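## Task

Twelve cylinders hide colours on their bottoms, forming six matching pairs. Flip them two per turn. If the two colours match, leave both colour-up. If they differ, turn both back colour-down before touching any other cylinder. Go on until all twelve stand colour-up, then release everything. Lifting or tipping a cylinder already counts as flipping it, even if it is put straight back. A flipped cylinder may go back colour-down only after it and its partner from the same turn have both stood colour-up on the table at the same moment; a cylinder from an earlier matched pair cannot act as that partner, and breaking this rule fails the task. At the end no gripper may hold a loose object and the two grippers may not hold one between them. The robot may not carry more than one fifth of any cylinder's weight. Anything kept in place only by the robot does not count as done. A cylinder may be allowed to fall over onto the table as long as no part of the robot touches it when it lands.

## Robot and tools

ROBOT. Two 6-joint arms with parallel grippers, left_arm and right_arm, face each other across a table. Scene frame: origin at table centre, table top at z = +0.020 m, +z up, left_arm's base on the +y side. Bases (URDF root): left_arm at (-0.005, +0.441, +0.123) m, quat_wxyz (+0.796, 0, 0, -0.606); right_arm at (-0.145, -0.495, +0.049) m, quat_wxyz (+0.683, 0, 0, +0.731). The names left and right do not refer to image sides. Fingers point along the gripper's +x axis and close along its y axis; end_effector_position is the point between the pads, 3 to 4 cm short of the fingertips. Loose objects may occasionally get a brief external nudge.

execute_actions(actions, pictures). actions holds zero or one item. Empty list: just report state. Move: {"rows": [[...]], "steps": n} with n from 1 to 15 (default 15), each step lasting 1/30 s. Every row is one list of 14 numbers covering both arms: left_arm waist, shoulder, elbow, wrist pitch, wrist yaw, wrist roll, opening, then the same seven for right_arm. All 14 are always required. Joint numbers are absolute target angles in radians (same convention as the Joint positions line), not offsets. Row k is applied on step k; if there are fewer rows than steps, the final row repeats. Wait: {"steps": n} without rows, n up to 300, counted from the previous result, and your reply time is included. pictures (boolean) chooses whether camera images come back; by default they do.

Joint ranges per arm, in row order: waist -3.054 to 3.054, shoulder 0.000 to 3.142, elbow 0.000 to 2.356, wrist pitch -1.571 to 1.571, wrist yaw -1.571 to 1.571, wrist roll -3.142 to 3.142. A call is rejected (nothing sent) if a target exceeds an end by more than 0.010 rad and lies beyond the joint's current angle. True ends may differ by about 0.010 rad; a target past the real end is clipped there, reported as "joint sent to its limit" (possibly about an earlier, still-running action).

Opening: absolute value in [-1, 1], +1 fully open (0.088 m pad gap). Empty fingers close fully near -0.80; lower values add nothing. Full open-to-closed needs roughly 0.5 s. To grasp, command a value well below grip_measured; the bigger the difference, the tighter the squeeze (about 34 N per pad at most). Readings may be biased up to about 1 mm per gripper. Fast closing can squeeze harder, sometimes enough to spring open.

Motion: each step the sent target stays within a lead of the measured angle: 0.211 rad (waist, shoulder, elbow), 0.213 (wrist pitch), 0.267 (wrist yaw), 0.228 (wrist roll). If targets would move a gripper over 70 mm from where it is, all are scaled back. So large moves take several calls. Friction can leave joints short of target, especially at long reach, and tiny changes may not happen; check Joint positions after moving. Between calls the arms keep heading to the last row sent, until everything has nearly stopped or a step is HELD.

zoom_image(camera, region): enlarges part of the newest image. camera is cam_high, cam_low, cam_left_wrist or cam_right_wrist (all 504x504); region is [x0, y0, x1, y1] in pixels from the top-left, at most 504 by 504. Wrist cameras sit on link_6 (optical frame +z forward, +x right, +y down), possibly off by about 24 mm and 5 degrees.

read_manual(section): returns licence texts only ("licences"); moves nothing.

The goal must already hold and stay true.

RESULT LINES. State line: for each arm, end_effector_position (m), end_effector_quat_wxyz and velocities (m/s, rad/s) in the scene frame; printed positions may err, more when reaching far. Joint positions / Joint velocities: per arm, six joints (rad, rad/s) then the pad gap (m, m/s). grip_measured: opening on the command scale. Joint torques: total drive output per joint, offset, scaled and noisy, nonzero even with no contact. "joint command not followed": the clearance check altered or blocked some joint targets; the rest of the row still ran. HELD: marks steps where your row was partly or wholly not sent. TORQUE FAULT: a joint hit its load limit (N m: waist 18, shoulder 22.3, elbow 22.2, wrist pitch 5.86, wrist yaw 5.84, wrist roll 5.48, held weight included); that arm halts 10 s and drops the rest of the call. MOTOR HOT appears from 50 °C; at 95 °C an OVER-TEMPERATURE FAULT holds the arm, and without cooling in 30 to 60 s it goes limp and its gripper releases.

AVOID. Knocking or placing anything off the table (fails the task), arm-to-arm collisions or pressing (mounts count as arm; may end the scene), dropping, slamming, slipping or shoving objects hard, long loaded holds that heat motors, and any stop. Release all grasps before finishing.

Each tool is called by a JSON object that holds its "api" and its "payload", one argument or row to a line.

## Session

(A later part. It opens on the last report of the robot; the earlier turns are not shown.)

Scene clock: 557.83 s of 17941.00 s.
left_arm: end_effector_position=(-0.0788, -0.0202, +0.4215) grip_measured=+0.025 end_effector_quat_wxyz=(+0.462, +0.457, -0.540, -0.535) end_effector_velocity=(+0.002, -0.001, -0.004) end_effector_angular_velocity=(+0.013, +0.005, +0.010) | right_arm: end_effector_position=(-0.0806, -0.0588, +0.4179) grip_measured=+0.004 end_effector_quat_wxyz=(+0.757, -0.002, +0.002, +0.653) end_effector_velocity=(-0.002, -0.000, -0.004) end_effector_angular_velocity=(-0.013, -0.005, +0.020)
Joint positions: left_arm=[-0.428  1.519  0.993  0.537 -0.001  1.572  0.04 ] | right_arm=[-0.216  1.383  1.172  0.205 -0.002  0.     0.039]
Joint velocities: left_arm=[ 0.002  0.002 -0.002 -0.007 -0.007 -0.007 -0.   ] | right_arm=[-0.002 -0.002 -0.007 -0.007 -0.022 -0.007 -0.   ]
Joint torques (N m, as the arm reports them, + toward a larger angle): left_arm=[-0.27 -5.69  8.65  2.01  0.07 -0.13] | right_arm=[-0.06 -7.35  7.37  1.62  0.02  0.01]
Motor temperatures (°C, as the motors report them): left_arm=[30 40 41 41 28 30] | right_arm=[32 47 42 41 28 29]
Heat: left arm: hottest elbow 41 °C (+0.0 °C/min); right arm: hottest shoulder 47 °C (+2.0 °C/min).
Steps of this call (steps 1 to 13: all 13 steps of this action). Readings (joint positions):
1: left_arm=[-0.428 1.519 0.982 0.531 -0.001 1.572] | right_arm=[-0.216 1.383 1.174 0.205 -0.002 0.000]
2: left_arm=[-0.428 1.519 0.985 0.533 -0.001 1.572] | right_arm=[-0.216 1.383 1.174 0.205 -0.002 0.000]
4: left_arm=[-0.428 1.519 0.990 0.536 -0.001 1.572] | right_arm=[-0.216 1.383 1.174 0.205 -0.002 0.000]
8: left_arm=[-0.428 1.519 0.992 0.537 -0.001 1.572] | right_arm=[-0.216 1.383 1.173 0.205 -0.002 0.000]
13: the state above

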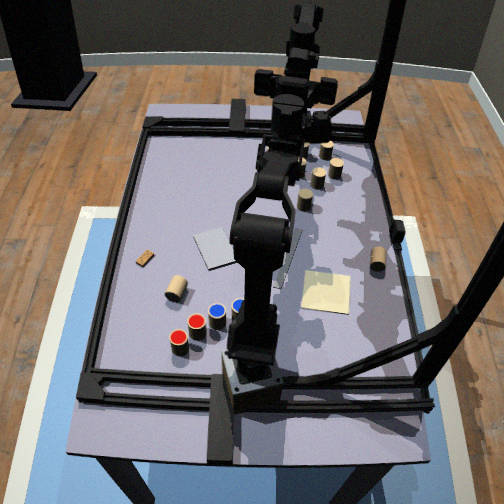

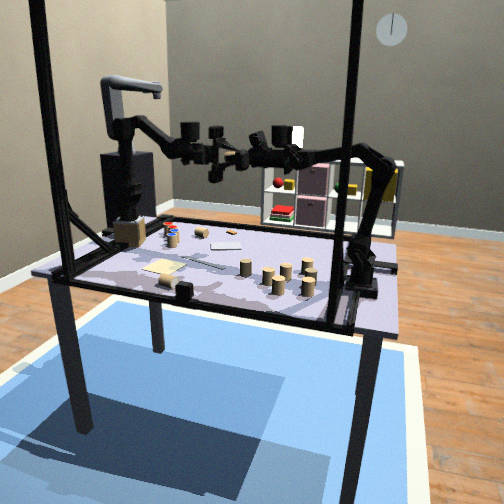

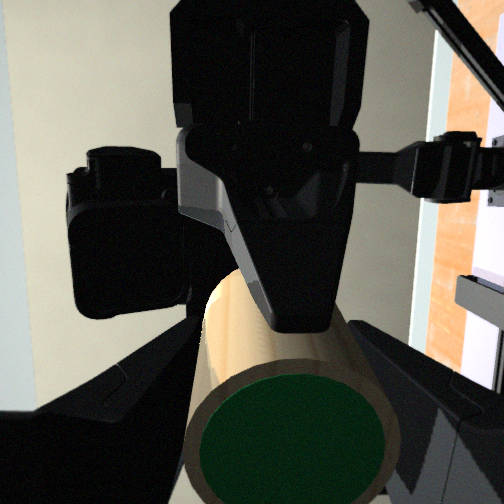

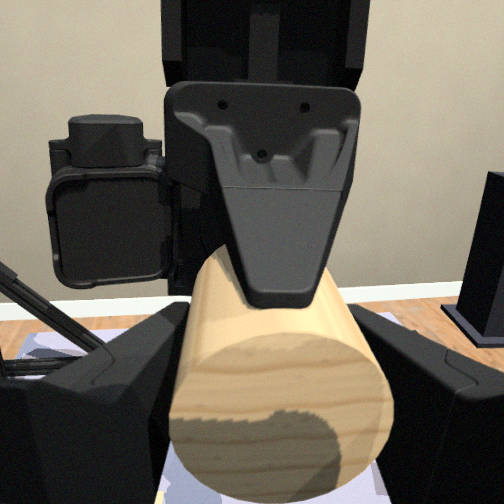

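{"api": "execute_actions", "payload": {
  "actions": [
    {"rows":[[-0.43,1.524,1.0,0.537,0,1.571,-0.7,-0.216,1.376,1.168,0.208,0,0,0.6]],"steps":11}
  ],
  "pictures": false
}}

{"api": "execute_actions", "payload": {
  "actions": [
    {"rows":[[-0.43,1.43,0.93,0.51,0,1.571,-0.7,-0.216,1.376,1.168,0.208,0,0,0.6],[-0.43,1.33,0.86,0.48,0,1.571,-0.7,-0.216,1.376,1.168,0.208,0,0,0.6],[-0.43,1.2,0.77,0.44,0,1.571,-0.7,-0.216,1.376,1.168,0.208,0,0,0.6],[-0.43,1.058,0.672,0.386,0,1.571,-0.7,-0.216,1.376,1.168,0.208,0,0,0.6]],"steps":8}
  ],
  "pictures": false
}}

{"api": "execute_actions", "payload": {
  "actions": [
    {"rows":[[-0.45,0.95,0.7,-0.9,0,1.571,-0.7,0.083,1.379,1.45,-1.19,0,0,0.45]],"steps":15}
  ],
  "pictures": false
}}

{"api": "execute_actions", "payload": {
  "actions": [
    {"rows":[[-0.45,0.95,0.7,-0.9,0,1.571,-0.7,0.083,1.379,1.45,-1.19,0,0,0.45],[-0.45,0.95,0.7,-0.9,0,1.571,-0.7,0.083,1.379,1.45,-1.19,0,0,0.45],[-0.45,0.95,0.7,-0.9,0,1.571,-0.7,0.083,1.379,1.45,-1.19,0,0,0.45],[-0.45,0.95,0.7,-0.9,0,1.571,-0.7,0.083,1.379,1.45,-1.19,0,0,0.45],[-0.45,1.345,0.673,-0.899,0,1.571,-0.7,0.083,1.72,1.335,-1.19,0,0,0.45]],"steps":15}
  ],
  "pictures": false
}}

{"api": "execute_actions", "payload": {
  "actions": [
    {"rows":[[-0.45,1.375,0.64,-0.84,0,1.571,-0.7,0.083,1.72,1.335,-1.19,0,0,0.45],[-0.45,1.405,0.61,-0.78,0,1.571,-0.7,0.083,1.72,1.335,-1.19,0,0,0.45],[-0.45,1.435,0.582,-0.72,0,1.571,-0.7,0.083,1.72,1.335,-1.19,0,0,0.45],[-0.45,1.466,0.555,-0.66,0,1.571,-0.7,0.083,1.72,1.335,-1.19,0,0,0.45],[-0.45,1.51,0.53,-0.6,0,1.571,-0.7,0.083,1.72,1.335,-1.19,0,0,0.45],[-0.45,1.55,0.508,-0.54,0,1.571,-0.7,0.083,1.72,1.335,-1.19,0,0,0.45],[-0.45,1.582,0.493,-0.485,0,1.571,-0.7,0.083,1.72,1.335,-1.19,0,0,0.45],[-0.45,1.605,0.484,-0.448,0,1.571,-0.7,0.083,1.72,1.335,-1.19,0,0,0.45],[-0.45,1.622,0.478,-0.423,0,1.571,-0.7,0.083,1.72,1.335,-1.19,0,0,0.45],[-0.45,1.634,0.474,-0.408,0,1.571,-0.7,0.083,1.72,1.335,-1.19,0,0,0.45],[-0.45,1.642,0.471,-0.402,0,1.571,-0.7,0.083,1.72,1.335,-1.19,0,0,0.45],[-0.45,1.648,0.469,-0.398,0,1.571,-0.7,0.083,1.72,1.335,-1.19,0,0,0.45],[-0.45,1.654,0.467,-0.393,0,1.571,-0.7,0.083,1.72,1.335,-1.19,0,0,0.45]],"steps":15}
  ],
  "pictures": false
}}

{"api": "execute_actions", "payload": {
  "actions": [
    {"rows":[[-0.45,1.654,0.467,-0.393,0,1.571,-0.7,0.083,1.72,1.335,-1.19,0,0,0.45],[-0.45,1.654,0.467,-0.393,0,1.571,-0.7,0.083,1.72,1.335,-1.19,0,0,0.45],[-0.45,1.654,0.467,-0.393,0,1.571,0.4,0.083,1.72,1.335,-1.19,0,0,0.45]],"steps":14}
  ]
}}

Scene clock: 572.40 s of 17941.00 s.
left_arm: end_effector_position=(-0.0795, -0.0203, +0.4217) grip_measured=+0.019 end_effector_quat_wxyz=(+0.461, +0.456, -0.541, -0.535) end_effector_velocity=(+0.000, +0.001, +0.002) end_effector_angular_velocity=(-0.008, -0.006, +0.005) | right_arm: end_effector_position=(-0.0814, -0.0589, +0.4179) grip_measured=+0.576 end_effector_quat_wxyz=(+0.756, -0.002, +0.002, +0.654) end_effector_velocity=(-0.000, -0.001, -0.005) end_effector_angular_velocity=(-0.021, +0.010, +0.005)
Joint positions: left_arm=[-0.429  1.52   0.994  0.537 -0.001  1.572  0.04 ] | right_arm=[-0.215  1.383  1.171  0.206 -0.002  0.     0.067]
Joint velocities: left_arm=[-0.002 -0.002 -0.002  0.007 -0.007  0.007 -0.   ] | right_arm=[-0.002 -0.002 -0.002 -0.022 -0.007  0.007  0.175]
Joint torques (N m, as the arm reports them, + toward a larger angle): left_arm=[-0.08 -5.73  8.51  2.07  0.06 -0.12] | right_arm=[-0.11 -7.35  7.41  1.56  0.03 -0.01]
Motor temperatures (°C, as the motors report them): left_arm=[30 41 42 42 28 30] | right_arm=[32 46 42 42 28 29]
Heat: left arm: hottest elbow 42 °C (+1.0 °C/min); right arm: hottest shoulder 46 °C (+2.0 °C/min).
Steps of this call (steps 1 to 15: the robot went on to your last target; steps 16 to 426: nothing new was sent; steps 427 to 437: all 11 steps of this action). Readings (joint positions):
427: left_arm=[-0.429 1.520 0.994 0.538 -0.001 1.572] | right_arm=[-0.215 1.383 1.172 0.205 -0.002 0.000]
428: left_arm=[-0.429 1.520 0.994 0.538 -0.001 1.572] | right_arm=[-0.215 1.383 1.172 0.205 -0.002 0.000]
430: left_arm=[-0.429 1.520 0.994 0.538 -0.001 1.572] | right_arm=[-0.215 1.383 1.171 0.205 -0.002 0.000]
434: left_arm=[-0.429 1.520 0.994 0.537 -0.001 1.572] | right_arm=[-0.215 1.383 1.171 0.206 -0.002 0.000]
437: the state above

Scene clock: 572.67 s of 17941.00 s.
left_arm: end_effector_position=(-0.0653, +0.0684, +0.4026) grip_measured=+0.018 end_effector_quat_wxyz=(+0.443, +0.474, -0.525, -0.551) end_effector_velocity=(+0.039, +0.229, +0.156) end_effector_angular_velocity=(-0.546, +0.094, +0.020) | right_arm: end_effector_position=(-0.0814, -0.0590, +0.4181) grip_measured=+0.599 end_effector_quat_wxyz=(+0.756, -0.002, +0.002, +0.654) end_effector_velocity=(-0.002, -0.000, -0.004) end_effector_angular_velocity=(-0.013, -0.005, +0.010)
Joint positions: left_arm=[-0.429  1.151  0.7    0.395 -0.001  1.572  0.04 ] | right_arm=[-0.215  1.382  1.171  0.206 -0.002  0.     0.068]
Joint velocities: left_arm=[-0.002 -1.131 -0.496 -0.081 -0.022 -0.007 -0.   ] | right_arm=[ 0.002 -0.002 -0.007 -0.007 -0.007 -0.007  0.001]
Joint torques (N m, as the arm reports them, + toward a larger angle): left_arm=[-0.1  -4.22  9.5   2.54  0.08 -0.13] | right_arm=[-0.09 -7.3   7.48  1.56  0.03  0.01]
Motor temperatures (°C, as the motors report them): left_arm=[30 41 42 42 28 30] | right_arm=[32 46 42 42 28 29]
Heat: left arm: hottest elbow 42 °C (+1.0 °C/min); right arm: hottest shoulder 46 °C (+2.0 °C/min).
Steps of this call (steps 1 to 8: all 8 steps of this action). Readings (joint positions):
1: left_arm=[-0.429 1.509 0.987 0.534 -0.001 1.572] | right_arm=[-0.215 1.383 1.171 0.206 -0.002 0.000]
2: left_arm=[-0.429 1.480 0.962 0.518 -0.001 1.572] | right_arm=[-0.215 1.383 1.171 0.206 -0.002 0.000]
4: left_arm=[-0.429 1.371 0.856 0.468 -0.001 1.572] | right_arm=[-0.215 1.382 1.171 0.206 -0.002 0.000]
8: the state above

Scene clock: 573.17 s of 17941.00 s.
left_arm: end_effector_position=(-0.0541, +0.1689, +0.2871) grip_measured=+0.018 end_effector_quat_wxyz=(+0.216, +0.625, -0.332, -0.673) end_effector_velocity=(+0.052, +0.288, -0.300) end_effector_angular_velocity=(+1.892, -0.339, +0.008) | right_arm: end_effector_position=(-0.2049, -0.1053, +0.3729) grip_measured=+0.451 end_effector_quat_wxyz=(+0.626, -0.208, +0.180, +0.730) end_effector_velocity=(+0.035, -0.206, -0.342) end_effector_angular_velocity=(-1.814, -0.272, -0.017)
Joint positions: left_arm=[-0.447  0.954  0.702 -0.52  -0.001  1.572  0.04 ] | right_arm=[ 0.082  1.377  1.446 -0.627 -0.002  0.     0.061]
Joint velocities: left_arm=[-0.002 -0.002  0.002 -1.927 -0.007 -0.007 -0.   ] | right_arm=[-0.007  0.007 -0.002 -1.824  0.007  0.007 -0.001]
Joint torques (N m, as the arm reports them, + toward a larger angle): left_arm=[-0.21 -2.91  7.31  1.65  0.1  -0.12] | right_arm=[ 0.03 -6.02  7.81  1.26  0.02  0.02]
Motor temperatures (°C, as the motors report them): left_arm=[30 41 42 42 28 30] | right_arm=[32 46 42 42 28 29]
Heat: left arm: hottest elbow 42 °C (+1.0 °C/min); right arm: hottest shoulder 46 °C (+2.0 °C/min).
Steps of this call (steps 1 to 15: all 15 steps of this action). Readings (joint positions):
1: left_arm=[-0.431 1.104 0.694 0.352 -0.001 1.572] | right_arm=[-0.203 1.383 1.191 0.166 0.011 0.000]
2: left_arm=[-0.435 1.057 0.694 0.283 -0.000 1.572] | right_arm=[-0.171 1.386 1.224 0.117 0.013 0.000]
4: left_arm=[-0.444 0.987 0.699 0.168 -0.001 1.572] | right_arm=[-0.087 1.390 1.294 0.035 0.007 0.000]
8: left_arm=[-0.447 0.953 0.705 -0.081 -0.001 1.572] | right_arm=[0.062 1.383 1.421 -0.193 -0.006 0.000]
15: the state above

Scene clock: 573.67 s of 17941.00 s.
left_arm: end_effector_position=(-0.0390, +0.2540, +0.1609) grip_measured=+0.018 end_effector_quat_wxyz=(-0.061, +0.704, -0.066, -0.704) end_effector_velocity=(+0.002, +0.003, -0.003) end_effector_angular_velocity=(+0.025, -0.012, +0.010) | right_arm: end_effector_position=(-0.1924, -0.1877, +0.1612) grip_measured=+0.450 end_effector_quat_wxyz=(+0.465, -0.530, +0.457, +0.542) end_effector_velocity=(+0.017, -0.103, -0.187) end_effector_angular_velocity=(-0.887, -0.127, +0.000)
Joint positions: left_arm=[-0.448  1.335  0.668 -0.897 -0.001  1.572  0.04 ] | right_arm=[ 0.082  1.711  1.334 -1.174 -0.002  0.     0.061]
Joint velocities: left_arm=[ 0.002  0.017 -0.002 -0.007 -0.007 -0.007 -0.   ] | right_arm=[-0.007  0.437 -0.232 -0.227 -0.007 -0.007 -0.   ]
Joint torques (N m, as the arm reports them, + toward a larger angle): left_arm=[-0.22 -2.76  6.62  0.43  0.12 -0.05] | right_arm=[ -0.02 -10.55   8.08   0.18   0.04   0.01]
Motor temperatures (°C, as the motors report them): left_arm=[30 41 42 42 28 30] | right_arm=[32 46 42 42 28 29]
Heat: left arm: hottest elbow 42 °C (+1.0 °C/min); right arm: hottest shoulder 46 °C (+2.0 °C/min).
Steps of this call (steps 1 to 15: all 15 steps of this action). Readings (joint positions):
1: left_arm=[-0.447 0.954 0.702 -0.583 -0.001 1.572] | right_arm=[0.082 1.377 1.446 -0.688 -0.002 0.000]
2: left_arm=[-0.448 0.954 0.702 -0.646 -0.001 1.572] | right_arm=[0.082 1.377 1.446 -0.749 -0.002 0.000]
4: left_arm=[-0.448 0.954 0.702 -0.766 -0.001 1.572] | right_arm=[0.082 1.377 1.446 -0.874 -0.002 0.000]
8: left_arm=[-0.448 1.155 0.693 -0.865 -0.001 1.572] | right_arm=[0.082 1.459 1.418 -1.018 -0.002 0.000]
15: the state above

Scene clock: 574.17 s of 17941.00 s.
left_arm: end_effector_position=(-0.0388, +0.2547, +0.0704) grip_measured=+0.018 end_effector_quat_wxyz=(-0.065, +0.705, -0.061, -0.704) end_effector_velocity=(-0.002, -0.002, -0.027) end_effector_angular_velocity=(-0.006, +0.008, +0.020) | right_arm: end_effector_position=(-0.1917, -0.1917, +0.1569) grip_measured=+0.450 end_effector_quat_wxyz=(+0.458, -0.538, +0.464, +0.534) end_effector_velocity=(+0.000, -0.005, -0.001) end_effector_angular_velocity=(-0.028, +0.003, +0.005)
Joint positions: left_arm=[-0.448  1.64   0.475 -0.411 -0.001  1.571  0.04 ] | right_arm=[ 0.082  1.723  1.33  -1.188 -0.002  0.     0.061]
Joint velocities: left_arm=[-0.002  0.125 -0.037  0.168  0.007 -0.022  0.   ] | right_arm=[-0.002  0.002 -0.002 -0.022 -0.007 -0.007 -0.   ]
Joint torques (N m, as the arm reports them, + toward a larger angle): left_arm=[-0.21 -3.52  3.5   0.54  0.13 -0.08] | right_arm=[ 0.06 -7.91  6.76 -0.02  0.04  0.02]
Motor temperatures (°C, as the motors report them): left_arm=[30 41 42 42 28 30] | right_arm=[32 46 42 42 28 29]
Heat: left arm: hottest elbow 42 °C (+1.0 °C/min); right arm: hottest shoulder 46 °C (+2.0 °C/min).
Steps of this call (steps 1 to 15: all 15 steps of this action). Readings (joint positions):
1: left_arm=[-0.448 1.339 0.665 -0.890 -0.001 1.571] | right_arm=[0.082 1.721 1.329 -1.180 -0.002 0.000]
2: left_arm=[-0.448 1.349 0.656 -0.859 -0.001 1.571] | right_arm=[0.082 1.724 1.328 -1.182 -0.002 0.000]
4: left_arm=[-0.448 1.393 0.623 -0.769 -0.001 1.571] | right_arm=[0.082 1.723 1.329 -1.184 -0.002 0.000]
8: left_arm=[-0.448 1.529 0.530 -0.567 -0.001 1.571] | right_arm=[0.082 1.723 1.330 -1.188 -0.002 0.000]
15: the state above

Scene clock: 574.63 s of 17941.00 s.
left_arm: end_effector_position=(-0.0390, +0.2539, +0.0686) grip_measured=+0.402 end_effector_quat_wxyz=(-0.064, +0.705, -0.063, -0.704) end_effector_velocity=(+0.000, -0.003, +0.001) end_effector_angular_velocity=(-0.013, -0.005, +0.005) | right_arm: end_effector_position=(-0.1917, -0.1917, +0.1569) grip_measured=+0.450 end_effector_quat_wxyz=(+0.458, -0.538, +0.464, +0.534) end_effector_velocity=(+0.000, -0.005, +0.000) end_effector_angular_velocity=(-0.023, +0.004, +0.005)
Joint positions: left_arm=[-0.448  1.649  0.472 -0.395 -0.001  1.572  0.059] | right_arm=[ 0.082  1.723  1.33  -1.188 -0.002  0.     0.061]
Joint velocities: left_arm=[-0.002 -0.002  0.002  0.007 -0.007 -0.007 -0.024] | right_arm=[-0.002 -0.002 -0.002 -0.022 -0.007 -0.007 -0.   ]
Joint torques (N m, as the arm reports them, + toward a larger angle): left_arm=[-0.15 -3.36  3.42  0.58  0.13 -0.05] | right_arm=[ 0.   -7.86  6.73 -0.01  0.04  0.02]
Motor temperatures (°C, as the motors report them): left_arm=[30 41 42 42 28 30] | right_arm=[32 46 42 42 28 29]
Heat: left arm: hottest elbow 42 °C (+1.0 °C/min); right arm: hottest shoulder 46 °C (+2.0 °C/min).
Steps of this call (steps 1 to 14: all 14 steps of this action). Readings (joint positions):
1: left_arm=[-0.448 1.643 0.473 -0.406 -0.001 1.571] | right_arm=[0.082 1.723 1.330 -1.188 -0.002 0.000]
2: left_arm=[-0.448 1.645 0.473 -0.403 -0.001 1.571] | right_arm=[0.082 1.723 1.330 -1.188 -0.002 0.000]
4: left_arm=[-0.448 1.647 0.472 -0.399 -0.001 1.571] | right_arm=[0.082 1.723 1.330 -1.188 -0.002 0.000]
8: left_arm=[-0.448 1.649 0.472 -0.396 -0.001 1.572] | right_arm=[0.082 1.723 1.330 -1.188 -0.002 0.000]
14: the state above

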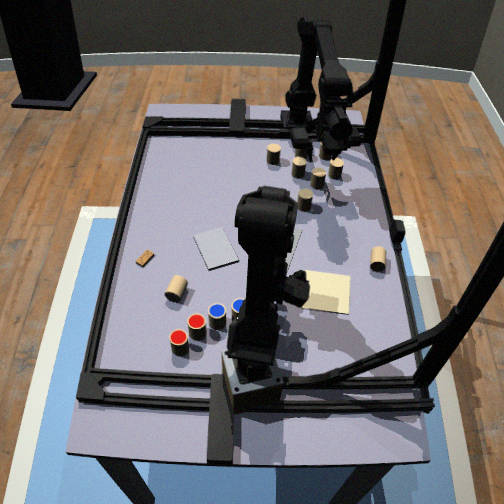

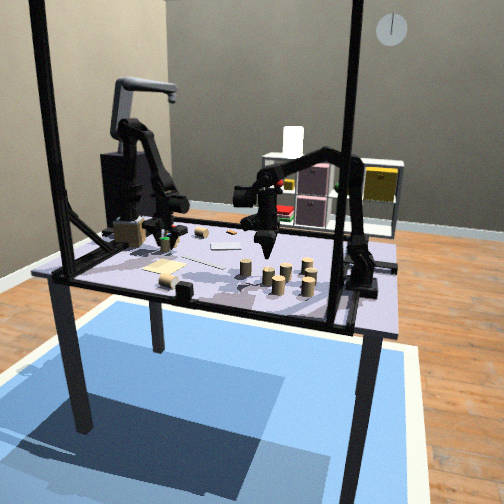

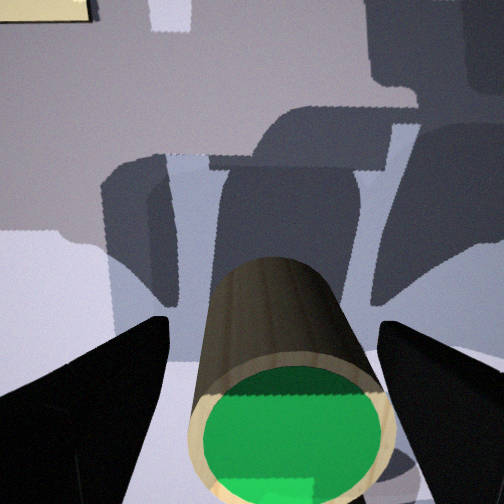

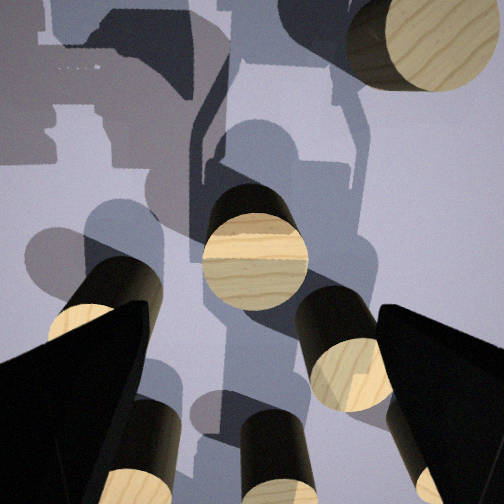

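{"api": "execute_actions", "payload": {
  "actions": [
    {"rows":[[-0.45,1.605,0.484,-0.448,0,1.571,0.4,0.083,1.728,1.31,-1.155,0,0,0.4],[-0.45,1.55,0.508,-0.54,0,1.571,0.4,0.083,1.737,1.285,-1.12,0,0,0.4],[-0.45,1.51,0.53,-0.6,0,1.571,0.4,0.083,1.746,1.26,-1.085,0,0,0.4],[-0.45,1.466,0.555,-0.66,0,1.571,0.4,0.083,1.756,1.235,-1.05,0,0,0.4],[-0.45,1.405,0.61,-0.78,0,1.571,0.4,0.083,1.766,1.21,-1.015,0,0,0.4],[-0.45,1.345,0.673,-0.899,0,1.571,0.4,0.083,1.777,1.185,-0.98,0,0,0.4],[-0.45,1.345,0.673,-0.899,0,1.571,0.4,0.083,1.788,1.16,-0.945,0,0,0.4],[-0.45,0.95,0.7,-0.9,0,1.571,0.9,0.083,1.799,1.135,-0.91,0,0,0.4],[-0.45,0.95,0.7,-0.9,0,1.571,0.9,0.083,1.81,1.11,-0.875,0,0,0.4],[-0.45,0.95,0.7,-0.9,0,1.571,0.9,0.083,1.821,1.09,-0.845,0,0,0.4],[-0.45,0.95,0.7,-0.9,0,1.571,0.9,0.083,1.83,1.074,-0.82,0,0,0.4],[-0.43,1.058,0.672,0.386,0,1.571,0.9,0.083,1.83,1.074,-0.82,0,0,0.4]],"steps":15}
  ],
  "pictures": false
}}

{"api": "execute_actions", "payload": {
  "actions": [
    {"rows":[[-0.43,1.058,0.672,0.386,0,1.571,0.9,0.083,1.83,1.074,-0.82,0,0,-0.7]],"steps":12}
  ],
  "pictures": false
}}

{"api": "execute_actions", "payload": {
  "actions": [
    {"rows":[[-0.43,1.058,0.672,0.386,0,1.571,0.9,0.083,1.79,1.16,-0.945,0,0,-0.7],[-0.43,1.058,0.672,0.386,0,1.571,0.9,0.083,1.75,1.25,-1.07,0,0,-0.7],[-0.43,1.058,0.672,0.386,0,1.571,0.9,0.083,1.72,1.335,-1.19,0,0,-0.7],[-0.43,1.058,0.672,0.386,0,1.571,0.9,0.083,1.72,1.335,-1.19,0,0,-0.7],[-0.43,1.058,0.672,0.386,0,1.571,0.9,0.083,1.72,1.335,-1.19,0,0,-0.7],[-0.43,1.058,0.672,0.386,0,1.571,0.9,0.083,1.72,1.335,-1.19,0,0,-0.7],[-0.43,1.058,0.672,0.386,0,1.571,0.9,0.083,1.379,1.4,-1.19,0,0,-0.7],[-0.43,1.058,0.672,0.386,0,1.571,0.9,0.083,1.379,1.4,-1.19,0,0,-0.7],[-0.43,1.058,0.672,0.386,0,1.571,0.9,0.083,1.379,1.4,-1.19,0,0,-0.7],[-0.43,1.058,0.672,0.386,0,1.571,0.9,-0.216,1.379,1.35,-0.6,0,0,-0.7]],"steps":15}
  ],
  "pictures": false
}}

{"api": "execute_actions", "payload": {
  "actions": [
    {"rows":[[-0.43,1.058,0.672,0.386,0,1.571,0.9,-0.216,1.376,1.168,0.208,0,0,-0.7]],"steps":15}
  ],
  "pictures": false
}}

{"api": "execute_actions", "payload": {
  "actions": [
    {"rows":[[-0.43,1.058,0.672,0.386,0,1.571,0.9,-0.216,1.376,1.168,0.208,0,0,-0.7]],"steps":7}
  ],
  "pictures": false
}}

{"api": "execute_actions", "payload": {
  "actions": [
    {"rows":[[-0.43,1.2,0.77,0.44,0,1.571,0.9,-0.216,1.376,1.168,0.208,0,0,-0.7],[-0.43,1.2,0.77,0.44,0,1.571,0.9,-0.216,1.376,1.168,0.208,0,0,-0.7],[-0.43,1.33,0.86,0.48,0,1.571,0.9,-0.216,1.376,1.168,0.208,0,0,-0.7],[-0.43,1.33,0.86,0.48,0,1.571,0.9,-0.216,1.376,1.168,0.208,0,0,-0.7],[-0.43,1.43,0.93,0.51,0,1.571,0.9,-0.216,1.376,1.168,0.208,0,0,-0.7],[-0.43,1.43,0.93,0.51,0,1.571,0.9,-0.216,1.376,1.168,0.208,0,0,-0.7],[-0.43,1.524,1.0,0.537,0,1.571,0.9,-0.216,1.376,1.168,0.208,0,0,-0.7]],"steps":14}
  ],
  "pictures": false
}}

{"api": "execute_actions", "payload": {
  "actions": [
    {"rows":[[-0.43,1.524,1.0,0.537,0,1.571,-0.7,-0.216,1.376,1.168,0.208,0,0,-0.7]],"steps":13}
  ],
  "pictures": false
}}

Scene clock: 590.53 s of 17941.00 s.
left_arm: end_effector_position=(-0.0482, +0.1859, +0.2329) grip_measured=+0.877 end_effector_quat_wxyz=(+0.134, +0.663, -0.247, -0.694) end_effector_velocity=(-0.039, -0.310, +0.254) end_effector_angular_velocity=(-1.927, +0.335, +0.059) | right_arm: end_effector_position=(-0.1914, -0.1937, +0.0689) grip_measured=+0.400 end_effector_quat_wxyz=(+0.458, -0.538, +0.464, +0.534) end_effector_velocity=(+0.001, -0.008, -0.044) end_effector_angular_velocity=(+0.011, +0.009, +0.005)
Joint positions: left_arm=[-0.437  1.08   0.679 -0.623 -0.001  1.571  0.082] | right_arm=[ 0.082  1.823  1.083 -0.841 -0.002  0.     0.059]
Joint velocities: left_arm=[ 0.056 -0.271 -0.007  1.692  0.007 -0.007  0.012] | right_arm=[-0.002  0.046 -0.139  0.198 -0.007 -0.007 -0.   ]
Joint torques (N m, as the arm reports them, + toward a larger angle): left_arm=[ 0.09 -2.58  6.45  1.26  0.1  -0.08] | right_arm=[-0.02 -7.56  5.8   0.41  0.01  0.  ]
Motor temperatures (°C, as the motors report them): left_arm=[30 40 40 40 28 30] | right_arm=[32 45 41 41 28 29]
Heat: left arm: hottest shoulder 40 °C (-3.0 °C/min); right arm: hottest shoulder 45 °C (+1.0 °C/min).
Steps of this call (steps 1 to 15: the robot went on to your last target; steps 16 to 90: nothing new was sent; then 12.40 s passed at rest; steps 91 to 105: all 15 steps of this action). Readings (joint positions):
91: left_arm=[-0.448 1.644 0.472 -0.402 -0.001 1.572] | right_arm=[0.082 1.723 1.329 -1.185 -0.002 0.000]
92: left_arm=[-0.448 1.628 0.478 -0.437 -0.001 1.572] | right_arm=[0.082 1.723 1.323 -1.168 -0.002 0.000]
94: left_arm=[-0.448 1.568 0.499 -0.540 -0.001 1.572] | right_arm=[0.082 1.724 1.297 -1.114 -0.002 0.000]
98: left_arm=[-0.448 1.386 0.625 -0.773 -0.001 1.572] | right_arm=[0.082 1.754 1.207 -0.990 -0.002 0.000]
105: the state above

Scene clock: 590.93 s of 17941.00 s.
left_arm: end_effector_position=(-0.0623, +0.0932, +0.3622) grip_measured=+0.900 end_effector_quat_wxyz=(+0.381, +0.527, -0.472, -0.596) end_effector_velocity=(-0.017, -0.105, +0.388) end_effector_angular_velocity=(-1.819, +0.304, +0.007) | right_arm: end_effector_position=(-0.1916, -0.1911, +0.0679) grip_measured=+0.003 end_effector_quat_wxyz=(+0.462, -0.535, +0.461, +0.537) end_effector_velocity=(+0.001, +0.001, -0.001) end_effector_angular_velocity=(+0.001, +0.008, +0.015)
Joint positions: left_arm=[-0.432  1.066  0.678  0.116 -0.001  1.571  0.083] | right_arm=[ 0.082  1.824  1.079 -0.823 -0.001  0.001  0.039]
Joint velocities: left_arm=[-0.002 -0.007 -0.002  1.839 -0.007 -0.007  0.   ] | right_arm=[-0.007  0.002 -0.002  0.007 -0.007 -0.022  0.   ]
Joint torques (N m, as the arm reports them, + toward a larger angle): left_arm=[ 0.23 -4.14  7.19  2.19  0.08 -0.11] | right_arm=[ 0.03 -7.07  5.04  0.33 -0.04  0.  ]
Motor temperatures (°C, as the motors report them): left_arm=[30 40 40 40 28 30] | right_arm=[32 45 41 41 28 29]
Heat: left arm: hottest shoulder 40 °C (-3.0 °C/min); right arm: hottest shoulder 45 °C (+1.0 °C/min).
Steps of this call (steps 1 to 12: all 12 steps of this action). Readings (joint positions):
1: left_arm=[-0.435 1.074 0.679 -0.565 -0.001 1.571] | right_arm=[0.082 1.824 1.080 -0.835 -0.002 0.000]
2: left_arm=[-0.434 1.071 0.678 -0.504 -0.001 1.571] | right_arm=[0.082 1.824 1.080 -0.830 -0.002 0.000]
4: left_arm=[-0.433 1.069 0.678 -0.382 -0.001 1.571] | right_arm=[0.082 1.824 1.079 -0.824 -0.001 0.000]
8: left_arm=[-0.432 1.066 0.678 -0.132 -0.001 1.571] | right_arm=[0.082 1.824 1.079 -0.823 -0.001 0.001]
12: the state above

Scene clock: 591.43 s of 17941.00 s.
left_arm: end_effector_position=(-0.0634, +0.0868, +0.4219) grip_measured=+0.900 end_effector_quat_wxyz=(+0.458, +0.458, -0.539, -0.538) end_effector_velocity=(-0.001, +0.001, +0.001) end_effector_angular_velocity=(-0.006, +0.008, -0.000) | right_arm: end_effector_position=(-0.1226, -0.1385, +0.2725) grip_measured=+0.003 end_effector_quat_wxyz=(+0.645, -0.319, +0.341, +0.605) end_effector_velocity=(+0.458, +0.239, +0.443) end_effector_angular_velocity=(+2.509, -0.222, -1.240)
Joint positions: left_arm=[-0.432  1.058  0.678  0.382 -0.001  1.571  0.083] | right_arm=[-0.133  1.438  1.352 -0.885 -0.002  0.001  0.039]
Joint velocities: left_arm=[-0.007 -0.002 -0.002  0.007 -0.007 -0.007 -0.   ] | right_arm=[-1.209 -0.618  0.002  1.897  0.066 -0.007  0.   ]
Joint torques (N m, as the arm reports them, + toward a larger angle): left_arm=[ 0.2  -3.33  7.2   2.29  0.08 -0.12] | right_arm=[ 0.81 -7.18  6.9   1.24 -0.06 -0.02]
Motor temperatures (°C, as the motors report them): left_arm=[30 40 40 40 28 30] | right_arm=[32 46 41 41 28 29]
Heat: left arm: hottest shoulder 40 °C (-3.0 °C/min); right arm: hottest shoulder 46 °C (+2.0 °C/min).
Steps of this call (steps 1 to 15: all 15 steps of this action). Readings (joint positions):
1: left_arm=[-0.432 1.066 0.678 0.179 -0.001 1.571] | right_arm=[0.082 1.824 1.089 -0.843 -0.001 0.000]
2: left_arm=[-0.432 1.066 0.678 0.240 -0.001 1.571] | right_arm=[0.082 1.822 1.118 -0.905 -0.001 0.000]
4: left_arm=[-0.432 1.063 0.678 0.323 -0.001 1.571] | right_arm=[0.082 1.803 1.195 -1.021 -0.001 0.000]
8: left_arm=[-0.432 1.058 0.678 0.368 -0.001 1.571] | right_arm=[0.082 1.694 1.321 -1.139 -0.001 0.000]
15: the state above

Scene clock: 591.93 s of 17941.00 s.
left_arm: end_effector_position=(-0.0634, +0.0868, +0.4224) grip_measured=+0.900 end_effector_quat_wxyz=(+0.459, +0.457, -0.540, -0.538) end_effector_velocity=(+0.000, +0.001, -0.002) end_effector_angular_velocity=(+0.008, +0.006, +0.005) | right_arm: end_effector_position=(-0.0815, -0.0619, +0.3797) grip_measured=+0.002 end_effector_quat_wxyz=(+0.755, -0.058, +0.067, +0.650) end_effector_velocity=(+0.010, +0.067, +0.385) end_effector_angular_velocity=(+1.766, -0.263, +0.016)
Joint positions: left_arm=[-0.432  1.058  0.678  0.384 -0.001  1.571  0.083] | right_arm=[-0.214  1.384  1.168  0.039  0.003  0.     0.039]
Joint velocities: left_arm=[-0.002 -0.002 -0.002 -0.007 -0.007 -0.007 -0.   ] | right_arm=[-0.007 -0.002  0.002  1.78  -0.022 -0.007 -0.   ]
Joint torques (N m, as the arm reports them, + toward a larger angle): left_arm=[ 0.23 -3.37  7.17  2.19  0.07 -0.12] | right_arm=[-0.17 -7.45  7.82  1.82 -0.1   0.  ]
Motor temperatures (°C, as the motors report them): left_arm=[30 40 40 40 28 30] | right_arm=[32 45 41 41 28 29]
Heat: left arm: hottest shoulder 40 °C (-3.0 °C/min); right arm: hottest shoulder 45 °C (+1.0 °C/min).
Steps of this call (steps 1 to 15: all 15 steps of this action). Readings (joint positions):
1: left_arm=[-0.432 1.058 0.678 0.383 -0.001 1.571] | right_arm=[-0.168 1.419 1.329 -0.804 0.002 0.001]
2: left_arm=[-0.432 1.058 0.678 0.383 -0.001 1.571] | right_arm=[-0.192 1.396 1.296 -0.739 0.004 0.001]
4: left_arm=[-0.432 1.058 0.678 0.384 -0.001 1.571] | right_arm=[-0.212 1.375 1.232 -0.632 0.004 0.001]
8: left_arm=[-0.432 1.058 0.678 0.384 -0.001 1.571] | right_arm=[-0.214 1.384 1.171 -0.391 0.003 0.000]
15: the state above

Scene clock: 592.17 s of 17941.00 s.
left_arm: end_effector_position=(-0.0634, +0.0868, +0.4224) grip_measured=+0.900 end_effector_quat_wxyz=(+0.459, +0.457, -0.540, -0.538) end_effector_velocity=(-0.002, +0.001, -0.002) end_effector_angular_velocity=(+0.008, +0.006, -0.010) | right_arm: end_effector_position=(-0.0812, -0.0600, +0.4149) grip_measured=+0.003 end_effector_quat_wxyz=(+0.758, -0.006, +0.007, +0.653) end_effector_velocity=(-0.000, -0.000, +0.014) end_effector_angular_velocity=(+0.064, -0.017, +0.005)
Joint positions: left_arm=[-0.432  1.058  0.678  0.384 -0.001  1.571  0.083] | right_arm=[-0.214  1.379  1.168  0.192  0.003  0.     0.039]
Joint velocities: left_arm=[-0.002 -0.002 -0.002 -0.007  0.007 -0.007  0.   ] | right_arm=[-0.002 -0.002 -0.002  0.066 -0.007 -0.007 -0.   ]
Joint torques (N m, as the arm reports them, + toward a larger angle): left_arm=[ 0.23 -3.32  7.17  2.16  0.07 -0.13] | right_arm=[-0.12 -6.9   7.81  1.82 -0.11  0.01]
Motor temperatures (°C, as the motors report them): left_arm=[30 40 40 40 28 30] | right_arm=[32 45 41 41 28 29]
Heat: left arm: hottest shoulder 40 °C (-3.0 °C/min); right arm: hottest shoulder 45 °C (+1.0 °C/min).
Steps of this call (steps 1 to 7: all 7 steps of this action). Readings (joint positions):
1: left_arm=[-0.432 1.058 0.678 0.384 -0.001 1.571] | right_arm=[-0.214 1.384 1.168 0.093 0.003 0.000]
2: left_arm=[-0.432 1.058 0.678 0.384 -0.001 1.571] | right_arm=[-0.214 1.383 1.168 0.133 0.003 0.000]
4: left_arm=[-0.432 1.058 0.678 0.384 -0.001 1.571] | right_arm=[-0.214 1.379 1.168 0.173 0.003 0.000]
7: the state above

Scene clock: 592.63 s of 17941.00 s.
left_arm: end_effector_position=(-0.0807, -0.0187, +0.4133) grip_measured=+0.900 end_effector_quat_wxyz=(+0.455, +0.461, -0.536, -0.541) end_effector_velocity=(-0.002, -0.015, +0.031) end_effector_angular_velocity=(-0.100, +0.009, +0.005) | right_arm: end_effector_position=(-0.0812, -0.0600, +0.4178) grip_measured=+0.003 end_effector_quat_wxyz=(+0.758, -0.002, +0.002, +0.653) end_effector_velocity=(+0.002, -0.001, -0.002) end_effector_angular_velocity=(-0.011, -0.021, -0.010)
Joint positions: left_arm=[-0.432  1.519  0.979  0.529 -0.001  1.571  0.083] | right_arm=[-0.214  1.379  1.168  0.205  0.003  0.     0.039]
Joint velocities: left_arm=[-0.002  0.046  0.081  0.066 -0.007  0.007 -0.   ] | right_arm=[-0.002 -0.002 -0.002 -0.007  0.007 -0.022 -0.   ]
Joint torques (N m, as the arm reports them, + toward a larger angle): left_arm=[ 0.19 -6.13  9.69  2.39  0.07 -0.12] | right_arm=[-0.28 -6.78  7.79  1.62 -0.12  0.01]
Motor temperatures (°C, as the motors report them): left_arm=[30 40 40 40 28 30] | right_arm=[32 45 41 41 28 29]
Heat: left arm: hottest shoulder 40 °C (-3.0 °C/min); right arm: hottest shoulder 45 °C (+1.0 °C/min).
Steps of this call (steps 1 to 14: all 14 steps of this action). Readings (joint positions):
1: left_arm=[-0.432 1.077 0.688 0.391 -0.001 1.571] | right_arm=[-0.214 1.379 1.168 0.195 0.003 0.000]
2: left_arm=[-0.432 1.107 0.708 0.412 -0.001 1.571] | right_arm=[-0.214 1.379 1.168 0.199 0.003 0.000]
4: left_arm=[-0.432 1.206 0.780 0.447 -0.001 1.571] | right_arm=[-0.214 1.379 1.168 0.204 0.003 0.000]
8: left_arm=[-0.432 1.417 0.927 0.509 -0.001 1.571] | right_arm=[-0.214 1.379 1.168 0.204 0.003 0.000]
14: the state above

Scene clock: 593.07 s of 17941.00 s.
left_arm: end_effector_position=(-0.0808, -0.0201, +0.4198) grip_measured=+0.026 end_effector_quat_wxyz=(+0.459, +0.457, -0.540, -0.537) end_effector_velocity=(-0.002, +0.002, +0.001) end_effector_angular_velocity=(+0.004, +0.007, -0.010) | right_arm: end_effector_position=(-0.0812, -0.0600, +0.4184) grip_measured=+0.003 end_effector_quat_wxyz=(+0.757, -0.001, +0.001, +0.653) end_effector_velocity=(+0.000, +0.001, +0.002) end_effector_angular_velocity=(+0.004, -0.023, +0.005)
Joint positions: left_arm=[-0.432  1.521  0.992  0.534 -0.001  1.571  0.04 ] | right_arm=[-0.214  1.379  1.168  0.208  0.002  0.     0.039]
Joint velocities: left_arm=[-0.002 -0.007 -0.002 -0.007  0.007 -0.007 -0.   ] | right_arm=[-0.002  0.002  0.002  0.007 -0.007 -0.022  0.   ]
Joint torques (N m, as the arm reports them, + toward a larger angle): left_arm=[ 0.3  -5.89  8.8   2.23  0.08 -0.12] | right_arm=[-0.13 -6.8   7.79  1.46 -0.08  0.01]
Motor temperatures (°C, as the motors report them): left_arm=[30 40 41 40 28 30] | right_arm=[32 45 41 41 28 29]
Heat: left arm: hottest elbow 41 °C (-2.0 °C/min); right arm: hottest shoulder 45 °C (+1.0 °C/min).
Steps of this call (steps 1 to 13: all 13 steps of this action). Readings (joint positions):
1: left_arm=[-0.432 1.519 0.982 0.531 -0.001 1.571] | right_arm=[-0.214 1.379 1.168 0.205 0.003 0.000]
2: left_arm=[-0.432 1.520 0.985 0.533 -0.001 1.571] | right_arm=[-0.214 1.379 1.168 0.205 0.003 0.000]
4: left_arm=[-0.432 1.520 0.990 0.536 -0.001 1.571] | right_arm=[-0.214 1.379 1.168 0.205 0.003 0.000]
8: left_arm=[-0.432 1.520 0.992 0.534 -0.001 1.571] | right_arm=[-0.214 1.379 1.168 0.207 0.002 0.000]
13: the state above

{"api": "execute_actions", "payload": {
  "actions": [
    {"rows":[[-0.43,1.524,1.0,0.537,0,1.571,-0.7,-0.216,1.376,1.168,0.208,0,0,0.6]],"steps":11}
  ],
  "pictures": false
}}

{"api": "execute_actions", "payload": {
  "actions": [
    {"rows":[[-0.43,1.43,0.93,0.51,0,1.571,-0.7,-0.216,1.376,1.168,0.208,0,0,0.6],[-0.43,1.33,0.86,0.48,0,1.571,-0.7,-0.216,1.376,1.168,0.208,0,0,0.6],[-0.43,1.2,0.77,0.44,0,1.571,-0.7,-0.216,1.376,1.168,0.208,0,0,0.6],[-0.43,1.058,0.672,0.386,0,1.571,-0.7,-0.216,1.376,1.168,0.208,0,0,0.6]],"steps":8}
  ],
  "pictures": false
}}

{"api": "execute_actions", "payload": {
  "actions": [
    {"rows":[[-0.75,0.95,0.7,-0.9,0,1.571,-0.7,-0.465,1.25,1.25,-1.21,0,0,0.5]],"steps":15}
  ],
  "pictures": false
}}

{"api": "execute_actions", "payload": {
  "actions": [
    {"rows":[[-0.75,0.95,0.7,-0.9,0,1.571,-0.7,-0.465,1.25,1.25,-1.21,0,0,0.5],[-0.75,0.95,0.7,-0.9,0,1.571,-0.7,-0.465,1.25,1.25,-1.21,0,0,0.5],[-0.75,0.95,0.7,-0.9,0,1.571,-0.7,-0.465,1.25,1.25,-1.21,0,0,0.5],[-0.75,0.95,0.7,-0.9,0,1.571,-0.7,-0.465,1.25,1.25,-1.21,0,0,0.5],[-0.75,1.345,0.673,-0.899,0,1.571,-0.7,-0.465,1.335,0.976,-1.21,0,0,0.5]],"steps":15}
  ],
  "pictures": false
}}

{"api": "execute_actions", "payload": {
  "actions": [
    {"rows":[[-0.75,1.375,0.64,-0.84,0,1.571,-0.7,-0.465,1.335,0.976,-1.21,0,0,0.5],[-0.75,1.405,0.61,-0.78,0,1.571,-0.7,-0.465,1.335,0.976,-1.21,0,0,0.5],[-0.75,1.435,0.582,-0.72,0,1.571,-0.7,-0.465,1.335,0.976,-1.21,0,0,0.5],[-0.75,1.466,0.555,-0.66,0,1.571,-0.7,-0.465,1.335,0.976,-1.21,0,0,0.5],[-0.75,1.51,0.53,-0.6,0,1.571,-0.7,-0.465,1.335,0.976,-1.21,0,0,0.5],[-0.75,1.55,0.508,-0.54,0,1.571,-0.7,-0.465,1.335,0.976,-1.21,0,0,0.5],[-0.75,1.582,0.493,-0.485,0,1.571,-0.7,-0.465,1.335,0.976,-1.21,0,0,0.5],[-0.75,1.605,0.484,-0.448,0,1.571,-0.7,-0.465,1.335,0.976,-1.21,0,0,0.5],[-0.75,1.622,0.478,-0.423,0,1.571,-0.7,-0.465,1.335,0.976,-1.21,0,0,0.5],[-0.75,1.634,0.474,-0.408,0,1.571,-0.7,-0.465,1.335,0.976,-1.21,0,0,0.5],[-0.75,1.642,0.471,-0.402,0,1.571,-0.7,-0.465,1.335,0.976,-1.21,0,0,0.5],[-0.75,1.647,0.47,-0.4,0,1.571,-0.7,-0.465,1.335,0.976,-1.21,0,0,0.5],[-0.75,1.65,0.469,-0.398,0,1.571,-0.7,-0.465,1.335,0.976,-1.21,0,0,0.5]],"steps":15}
  ],
  "pictures": false
}}

{"api": "execute_actions", "payload": {
  "actions": [
    {"rows":[[-0.75,1.65,0.469,-0.398,0,1.571,-0.7,-0.465,1.335,0.976,-1.21,0,0,0.5],[-0.75,1.65,0.469,-0.398,0,1.571,-0.7,-0.465,1.335,0.976,-1.21,0,0,0.5],[-0.75,1.65,0.469,-0.398,0,1.571,0.4,-0.465,1.335,0.976,-1.21,0,0,0.5]],"steps":14}
  ]
}}

Scene clock: 607.77 s of 17941.00 s.
left_arm: end_effector_position=(-0.0805, -0.0204, +0.4197) grip_measured=+0.019 end_effector_quat_wxyz=(+0.459, +0.457, -0.540, -0.537) end_effector_velocity=(+0.000, +0.001, +0.002) end_effector_angular_velocity=(-0.008, -0.006, +0.005) | right_arm: end_effector_position=(-0.0809, -0.0603, +0.4192) grip_measured=+0.583 end_effector_quat_wxyz=(+0.757, -0.000, +0.000, +0.653) end_effector_velocity=(-0.000, -0.001, -0.002) end_effector_angular_velocity=(-0.010, -0.021, +0.005)
Joint positions: left_arm=[-0.431  1.522  0.993  0.534 -0.001  1.571  0.04 ] | right_arm=[-0.215  1.378  1.168  0.208  0.001  0.     0.068]
Joint velocities: left_arm=[-0.002 -0.002 -0.002  0.007 -0.007  0.007 -0.   ] | right_arm=[-0.002 -0.002 -0.002 -0.007 -0.007 -0.022  0.174]
Joint torques (N m, as the arm reports them, + toward a larger angle): left_arm=[ 0.1  -5.9   8.69  2.21  0.07 -0.12] | right_arm=[-0.14 -6.65  7.77  1.39 -0.03  0.01]
Motor temperatures (°C, as the motors report them): left_arm=[30 42 42 42 28 30] | right_arm=[32 45 42 42 28 29]
Heat: left arm: hottest shoulder 42 °C (+0.0 °C/min); right arm: hottest shoulder 45 °C (-1.0 °C/min).
Steps of this call (steps 1 to 15: the robot went on to your last target; steps 16 to 430: nothing new was sent; steps 431 to 441: all 11 steps of this action). Readings (joint positions):
431: left_arm=[-0.431 1.522 0.993 0.534 -0.001 1.571] | right_arm=[-0.215 1.378 1.168 0.208 0.001 0.000]
432: left_arm=[-0.431 1.522 0.993 0.534 -0.001 1.571] | right_arm=[-0.215 1.378 1.168 0.208 0.001 0.000]
434: left_arm=[-0.431 1.522 0.993 0.534 -0.001 1.571] | right_arm=[-0.215 1.378 1.168 0.208 0.001 0.000]
438: left_arm=[-0.431 1.522 0.993 0.534 -0.001 1.571] | right_arm=[-0.215 1.378 1.168 0.208 0.001 0.000]
441: the state above

Scene clock: 608.03 s of 17941.00 s.
left_arm: end_effector_position=(-0.0660, +0.0684, +0.4028) grip_measured=+0.018 end_effector_quat_wxyz=(+0.443, +0.473, -0.526, -0.551) end_effector_velocity=(+0.038, +0.230, +0.159) end_effector_angular_velocity=(-0.563, +0.084, +0.004) | right_arm: end_effector_position=(-0.0809, -0.0603, +0.4192) grip_measured=+0.599 end_effector_quat_wxyz=(+0.757, -0.000, +0.000, +0.653) end_effector_velocity=(-0.000, -0.001, -0.002) end_effector_angular_velocity=(-0.008, -0.006, +0.005)
Joint positions: left_arm=[-0.431  1.152  0.7    0.395 -0.001  1.571  0.04 ] | right_arm=[-0.215  1.378  1.168  0.208  0.001  0.     0.068]
Joint velocities: left_arm=[-0.002 -1.136 -0.501 -0.066 -0.007  0.007 -0.   ] | right_arm=[-0.002 -0.002 -0.002 -0.007 -0.007 -0.007  0.001]
Joint torques (N m, as the arm reports them, + toward a larger angle): left_arm=[ 0.08 -4.16  9.53  2.56  0.06 -0.12] | right_arm=[-0.06 -6.68  7.71  1.37 -0.05  0.  ]
Motor temperatures (°C, as the motors report them): left_arm=[30 42 42 42 28 30] | right_arm=[32 45 42 42 28 29]
Heat: left arm: hottest shoulder 42 °C (+0.0 °C/min); right arm: hottest shoulder 45 °C (-1.0 °C/min).
Steps of this call (steps 1 to 8: all 8 steps of this action). Readings (joint positions):
1: left_arm=[-0.431 1.512 0.986 0.533 -0.001 1.571] | right_arm=[-0.215 1.378 1.168 0.208 0.001 0.000]
2: left_arm=[-0.431 1.482 0.961 0.518 -0.001 1.571] | right_arm=[-0.215 1.378 1.168 0.208 0.001 0.000]
4: left_arm=[-0.431 1.372 0.856 0.468 -0.001 1.572] | right_arm=[-0.215 1.378 1.168 0.208 0.001 0.000]
8: the state above

Scene clock: 608.53 s of 17941.00 s.
left_arm: end_effector_position=(-0.1337, +0.1935, +0.2888) grip_measured=+0.018 end_effector_quat_wxyz=(+0.117, +0.564, -0.426, -0.698) end_effector_velocity=(+0.132, +0.258, -0.306) end_effector_angular_velocity=(+1.708, -0.893, +0.004) | right_arm: end_effector_position=(-0.0083, -0.1674, +0.3307) grip_measured=+0.501 end_effector_quat_wxyz=(+0.789, -0.177, +0.266, +0.525) end_effector_velocity=(-0.093, -0.223, -0.317) end_effector_angular_velocity=(-1.684, +0.701, +0.008)
Joint positions: left_arm=[-0.746  0.956  0.702 -0.504  0.004  1.572  0.04 ] | right_arm=[-0.463  1.25   1.249 -0.65   0.002  0.     0.064]
Joint velocities: left_arm=[-0.017 -0.002 -0.002 -1.927 -0.022 -0.007 -0.   ] | right_arm=[-0.002 -0.002 -0.002 -1.824 -0.007 -0.007 -0.   ]
Joint torques (N m, as the arm reports them, + toward a larger angle): left_arm=[-0.29 -3.08  7.41  1.73 -0.05 -0.1 ] | right_arm=[-0.16 -4.96  7.55  1.16 -0.11  0.02]
Motor temperatures (°C, as the motors report them): left_arm=[30 42 42 42 28 30] | right_arm=[32 45 42 42 28 29]
Heat: left arm: hottest shoulder 42 °C (+0.0 °C/min); right arm: hottest shoulder 45 °C (-1.0 °C/min).
Steps of this call (steps 1 to 15: all 15 steps of this action). Readings (joint positions):
1: left_arm=[-0.448 1.109 0.693 0.362 -0.015 1.572] | right_arm=[-0.225 1.370 1.175 0.178 -0.010 0.000]
2: left_arm=[-0.496 1.067 0.694 0.302 -0.018 1.572] | right_arm=[-0.256 1.357 1.183 0.125 -0.014 0.001]
4: left_arm=[-0.617 0.999 0.698 0.187 -0.005 1.572] | right_arm=[-0.346 1.326 1.200 0.026 -0.006 0.001]
8: left_arm=[-0.735 0.957 0.702 -0.062 0.005 1.572] | right_arm=[-0.459 1.262 1.241 -0.216 0.006 0.000]
15: the state above

Scene clock: 609.03 s of 17941.00 s.
left_arm: end_effector_position=(-0.0933, +0.2724, +0.1610) grip_measured=+0.018 end_effector_quat_wxyz=(-0.165, +0.685, -0.170, -0.689) end_effector_velocity=(+0.002, +0.000, -0.005) end_effector_angular_velocity=(+0.016, -0.017, +0.010) | right_arm: end_effector_position=(-0.0632, -0.2989, +0.1619) grip_measured=+0.500 end_effector_quat_wxyz=(+0.594, -0.389, +0.583, +0.395) end_effector_velocity=(-0.012, -0.030, -0.006) end_effector_angular_velocity=(-0.130, +0.062, +0.000)
Joint positions: left_arm=[-0.748  1.334  0.668 -0.896  0.004  1.571  0.04 ] | right_arm=[-0.463  1.335  0.979 -1.197  0.002  0.     0.064]
Joint velocities: left_arm=[ 0.002  0.027 -0.002  0.007 -0.007 -0.007 -0.   ] | right_arm=[-0.007 -0.002 -0.022 -0.125 -0.007 -0.007  0.   ]
Joint torques (N m, as the arm reports them, + toward a larger angle): left_arm=[-0.24 -2.72  6.54  0.38 -0.04 -0.05] | right_arm=[-0.19 -4.74  6.33  0.14 -0.09  0.  ]
Motor temperatures (°C, as the motors report them): left_arm=[30 41 42 42 28 30] | right_arm=[32 44 42 42 28 29]
Heat: left arm: hottest elbow 42 °C (+0.0 °C/min); right arm: hottest shoulder 44 °C (-2.0 °C/min).
Steps of this call (steps 1 to 15: all 15 steps of this action). Readings (joint positions):
1: left_arm=[-0.747 0.956 0.702 -0.567 0.004 1.571] | right_arm=[-0.463 1.250 1.249 -0.710 0.002 0.000]
2: left_arm=[-0.747 0.956 0.702 -0.628 0.004 1.571] | right_arm=[-0.463 1.250 1.249 -0.771 0.002 0.000]
4: left_arm=[-0.747 0.956 0.702 -0.752 0.004 1.571] | right_arm=[-0.463 1.250 1.249 -0.896 0.002 0.000]
8: left_arm=[-0.748 1.158 0.692 -0.862 0.004 1.571] | right_arm=[-0.463 1.270 1.150 -1.039 0.002 0.000]
15: the state above

Scene clock: 609.53 s of 17941.00 s.
left_arm: end_effector_position=(-0.0930, +0.2731, +0.0710) grip_measured=+0.018 end_effector_quat_wxyz=(-0.170, +0.686, -0.166, -0.688) end_effector_velocity=(-0.001, -0.005, -0.020) end_effector_angular_velocity=(-0.019, +0.001, +0.024) | right_arm: end_effector_position=(-0.0642, -0.3013, +0.1617) grip_measured=+0.500 end_effector_quat_wxyz=(+0.591, -0.392, +0.586, +0.392) end_effector_velocity=(+0.001, -0.003, -0.001) end_effector_angular_velocity=(-0.014, -0.002, +0.005)
Joint positions: left_arm=[-0.748  1.638  0.476 -0.414  0.004  1.571  0.04 ] | right_arm=[-0.463  1.336  0.979 -1.208  0.002  0.     0.064]
Joint velocities: left_arm=[ 0.002  0.095 -0.027  0.139 -0.007 -0.022 -0.   ] | right_arm=[-0.002  0.002 -0.002 -0.007  0.007 -0.007 -0.   ]
Joint torques (N m, as the arm reports them, + toward a larger angle): left_arm=[-0.17 -3.43  3.63  0.57 -0.03 -0.06] | right_arm=[-0.14 -4.6   6.03  0.02 -0.09  0.01]
Motor temperatures (°C, as the motors report them): left_arm=[30 41 42 42 28 30] | right_arm=[32 44 42 42 28 29]
Heat: left arm: hottest elbow 42 °C (+0.0 °C/min); right arm: hottest shoulder 44 °C (-2.0 °C/min).
Steps of this call (steps 1 to 15: all 15 steps of this action). Readings (joint positions):
1: left_arm=[-0.748 1.339 0.665 -0.889 0.004 1.571] | right_arm=[-0.463 1.335 0.979 -1.199 0.002 0.000]
2: left_arm=[-0.748 1.350 0.656 -0.860 0.004 1.571] | right_arm=[-0.463 1.336 0.979 -1.200 0.002 0.000]
4: left_arm=[-0.748 1.392 0.623 -0.769 0.004 1.571] | right_arm=[-0.463 1.336 0.979 -1.206 0.002 0.000]
8: left_arm=[-0.748 1.530 0.530 -0.567 0.004 1.571] | right_arm=[-0.463 1.336 0.979 -1.208 0.002 0.000]
15: the state above

Scene clock: 610.00 s of 17941.00 s.
left_arm: end_effector_position=(-0.0934, +0.2722, +0.0696) grip_measured=+0.402 end_effector_quat_wxyz=(-0.168, +0.686, -0.167, -0.688) end_effector_velocity=(+0.001, +0.002, +0.000) end_effector_angular_velocity=(+0.003, -0.010, -0.000) | right_arm: end_effector_position=(-0.0642, -0.3013, +0.1617) grip_measured=+0.500 end_effector_quat_wxyz=(+0.591, -0.392, +0.586, +0.392) end_effector_velocity=(-0.001, -0.002, -0.000) end_effector_angular_velocity=(-0.004, +0.010, +0.005)
Joint positions: left_arm=[-0.748  1.644  0.473 -0.4    0.004  1.571  0.059] | right_arm=[-0.463  1.336  0.979 -1.208  0.002  0.     0.064]
Joint velocities: left_arm=[-0.007 -0.002 -0.002 -0.007 -0.007 -0.007 -0.022] | right_arm=[-0.002 -0.002 -0.002 -0.007 -0.007 -0.007 -0.   ]
Joint torques (N m, as the arm reports them, + toward a larger angle): left_arm=[-0.21 -3.29  3.49  0.59 -0.04 -0.05] | right_arm=[-0.22 -4.59  6.02  0.   -0.1   0.04]
Motor temperatures (°C, as the motors report them): left_arm=[30 41 42 42 28 30] | right_arm=[32 44 42 42 28 29]
Heat: left arm: hottest elbow 42 °C (+1.0 °C/min); right arm: hottest shoulder 44 °C (-2.0 °C/min).
Steps of this call (steps 1 to 14: all 14 steps of this action). Readings (joint positions):
1: left_arm=[-0.748 1.640 0.475 -0.410 0.004 1.571] | right_arm=[-0.463 1.336 0.979 -1.208 0.002 0.000]
2: left_arm=[-0.748 1.642 0.475 -0.407 0.004 1.571] | right_arm=[-0.463 1.336 0.979 -1.208 0.002 0.000]
4: left_arm=[-0.748 1.643 0.474 -0.403 0.004 1.571] | right_arm=[-0.463 1.336 0.979 -1.208 0.002 0.000]
8: left_arm=[-0.748 1.644 0.474 -0.401 0.004 1.571] | right_arm=[-0.463 1.336 0.979 -1.208 0.002 0.000]
14: the state above

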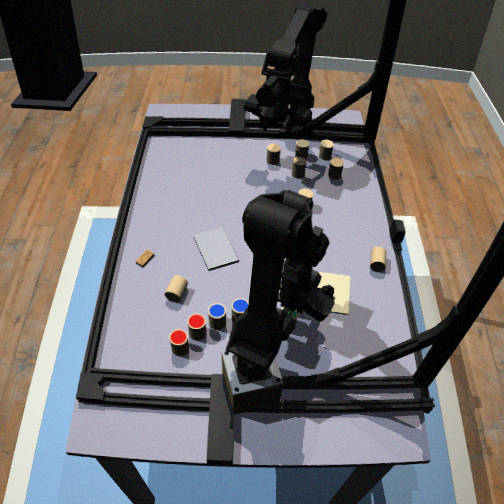

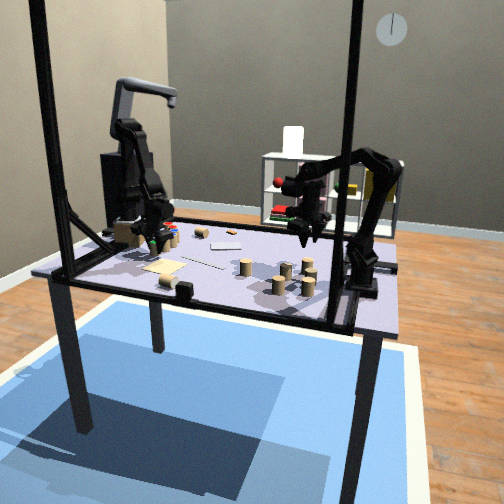

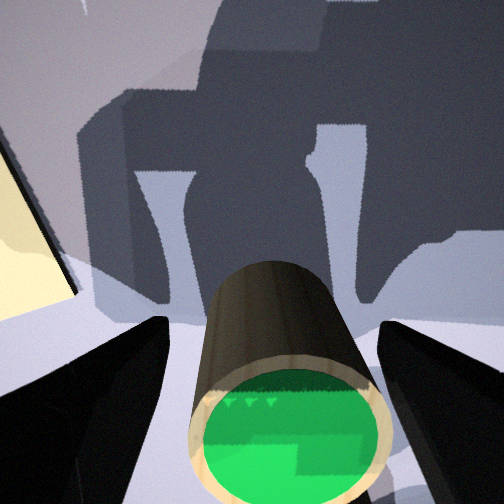

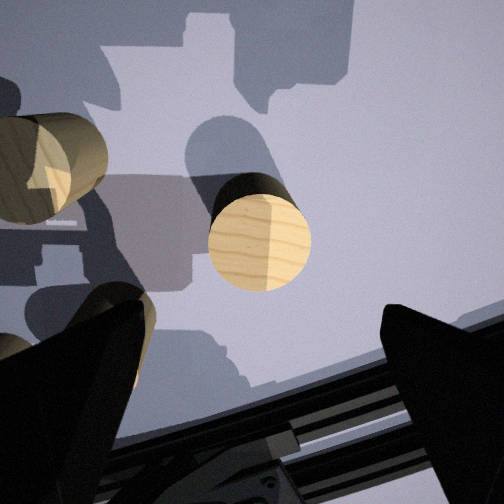

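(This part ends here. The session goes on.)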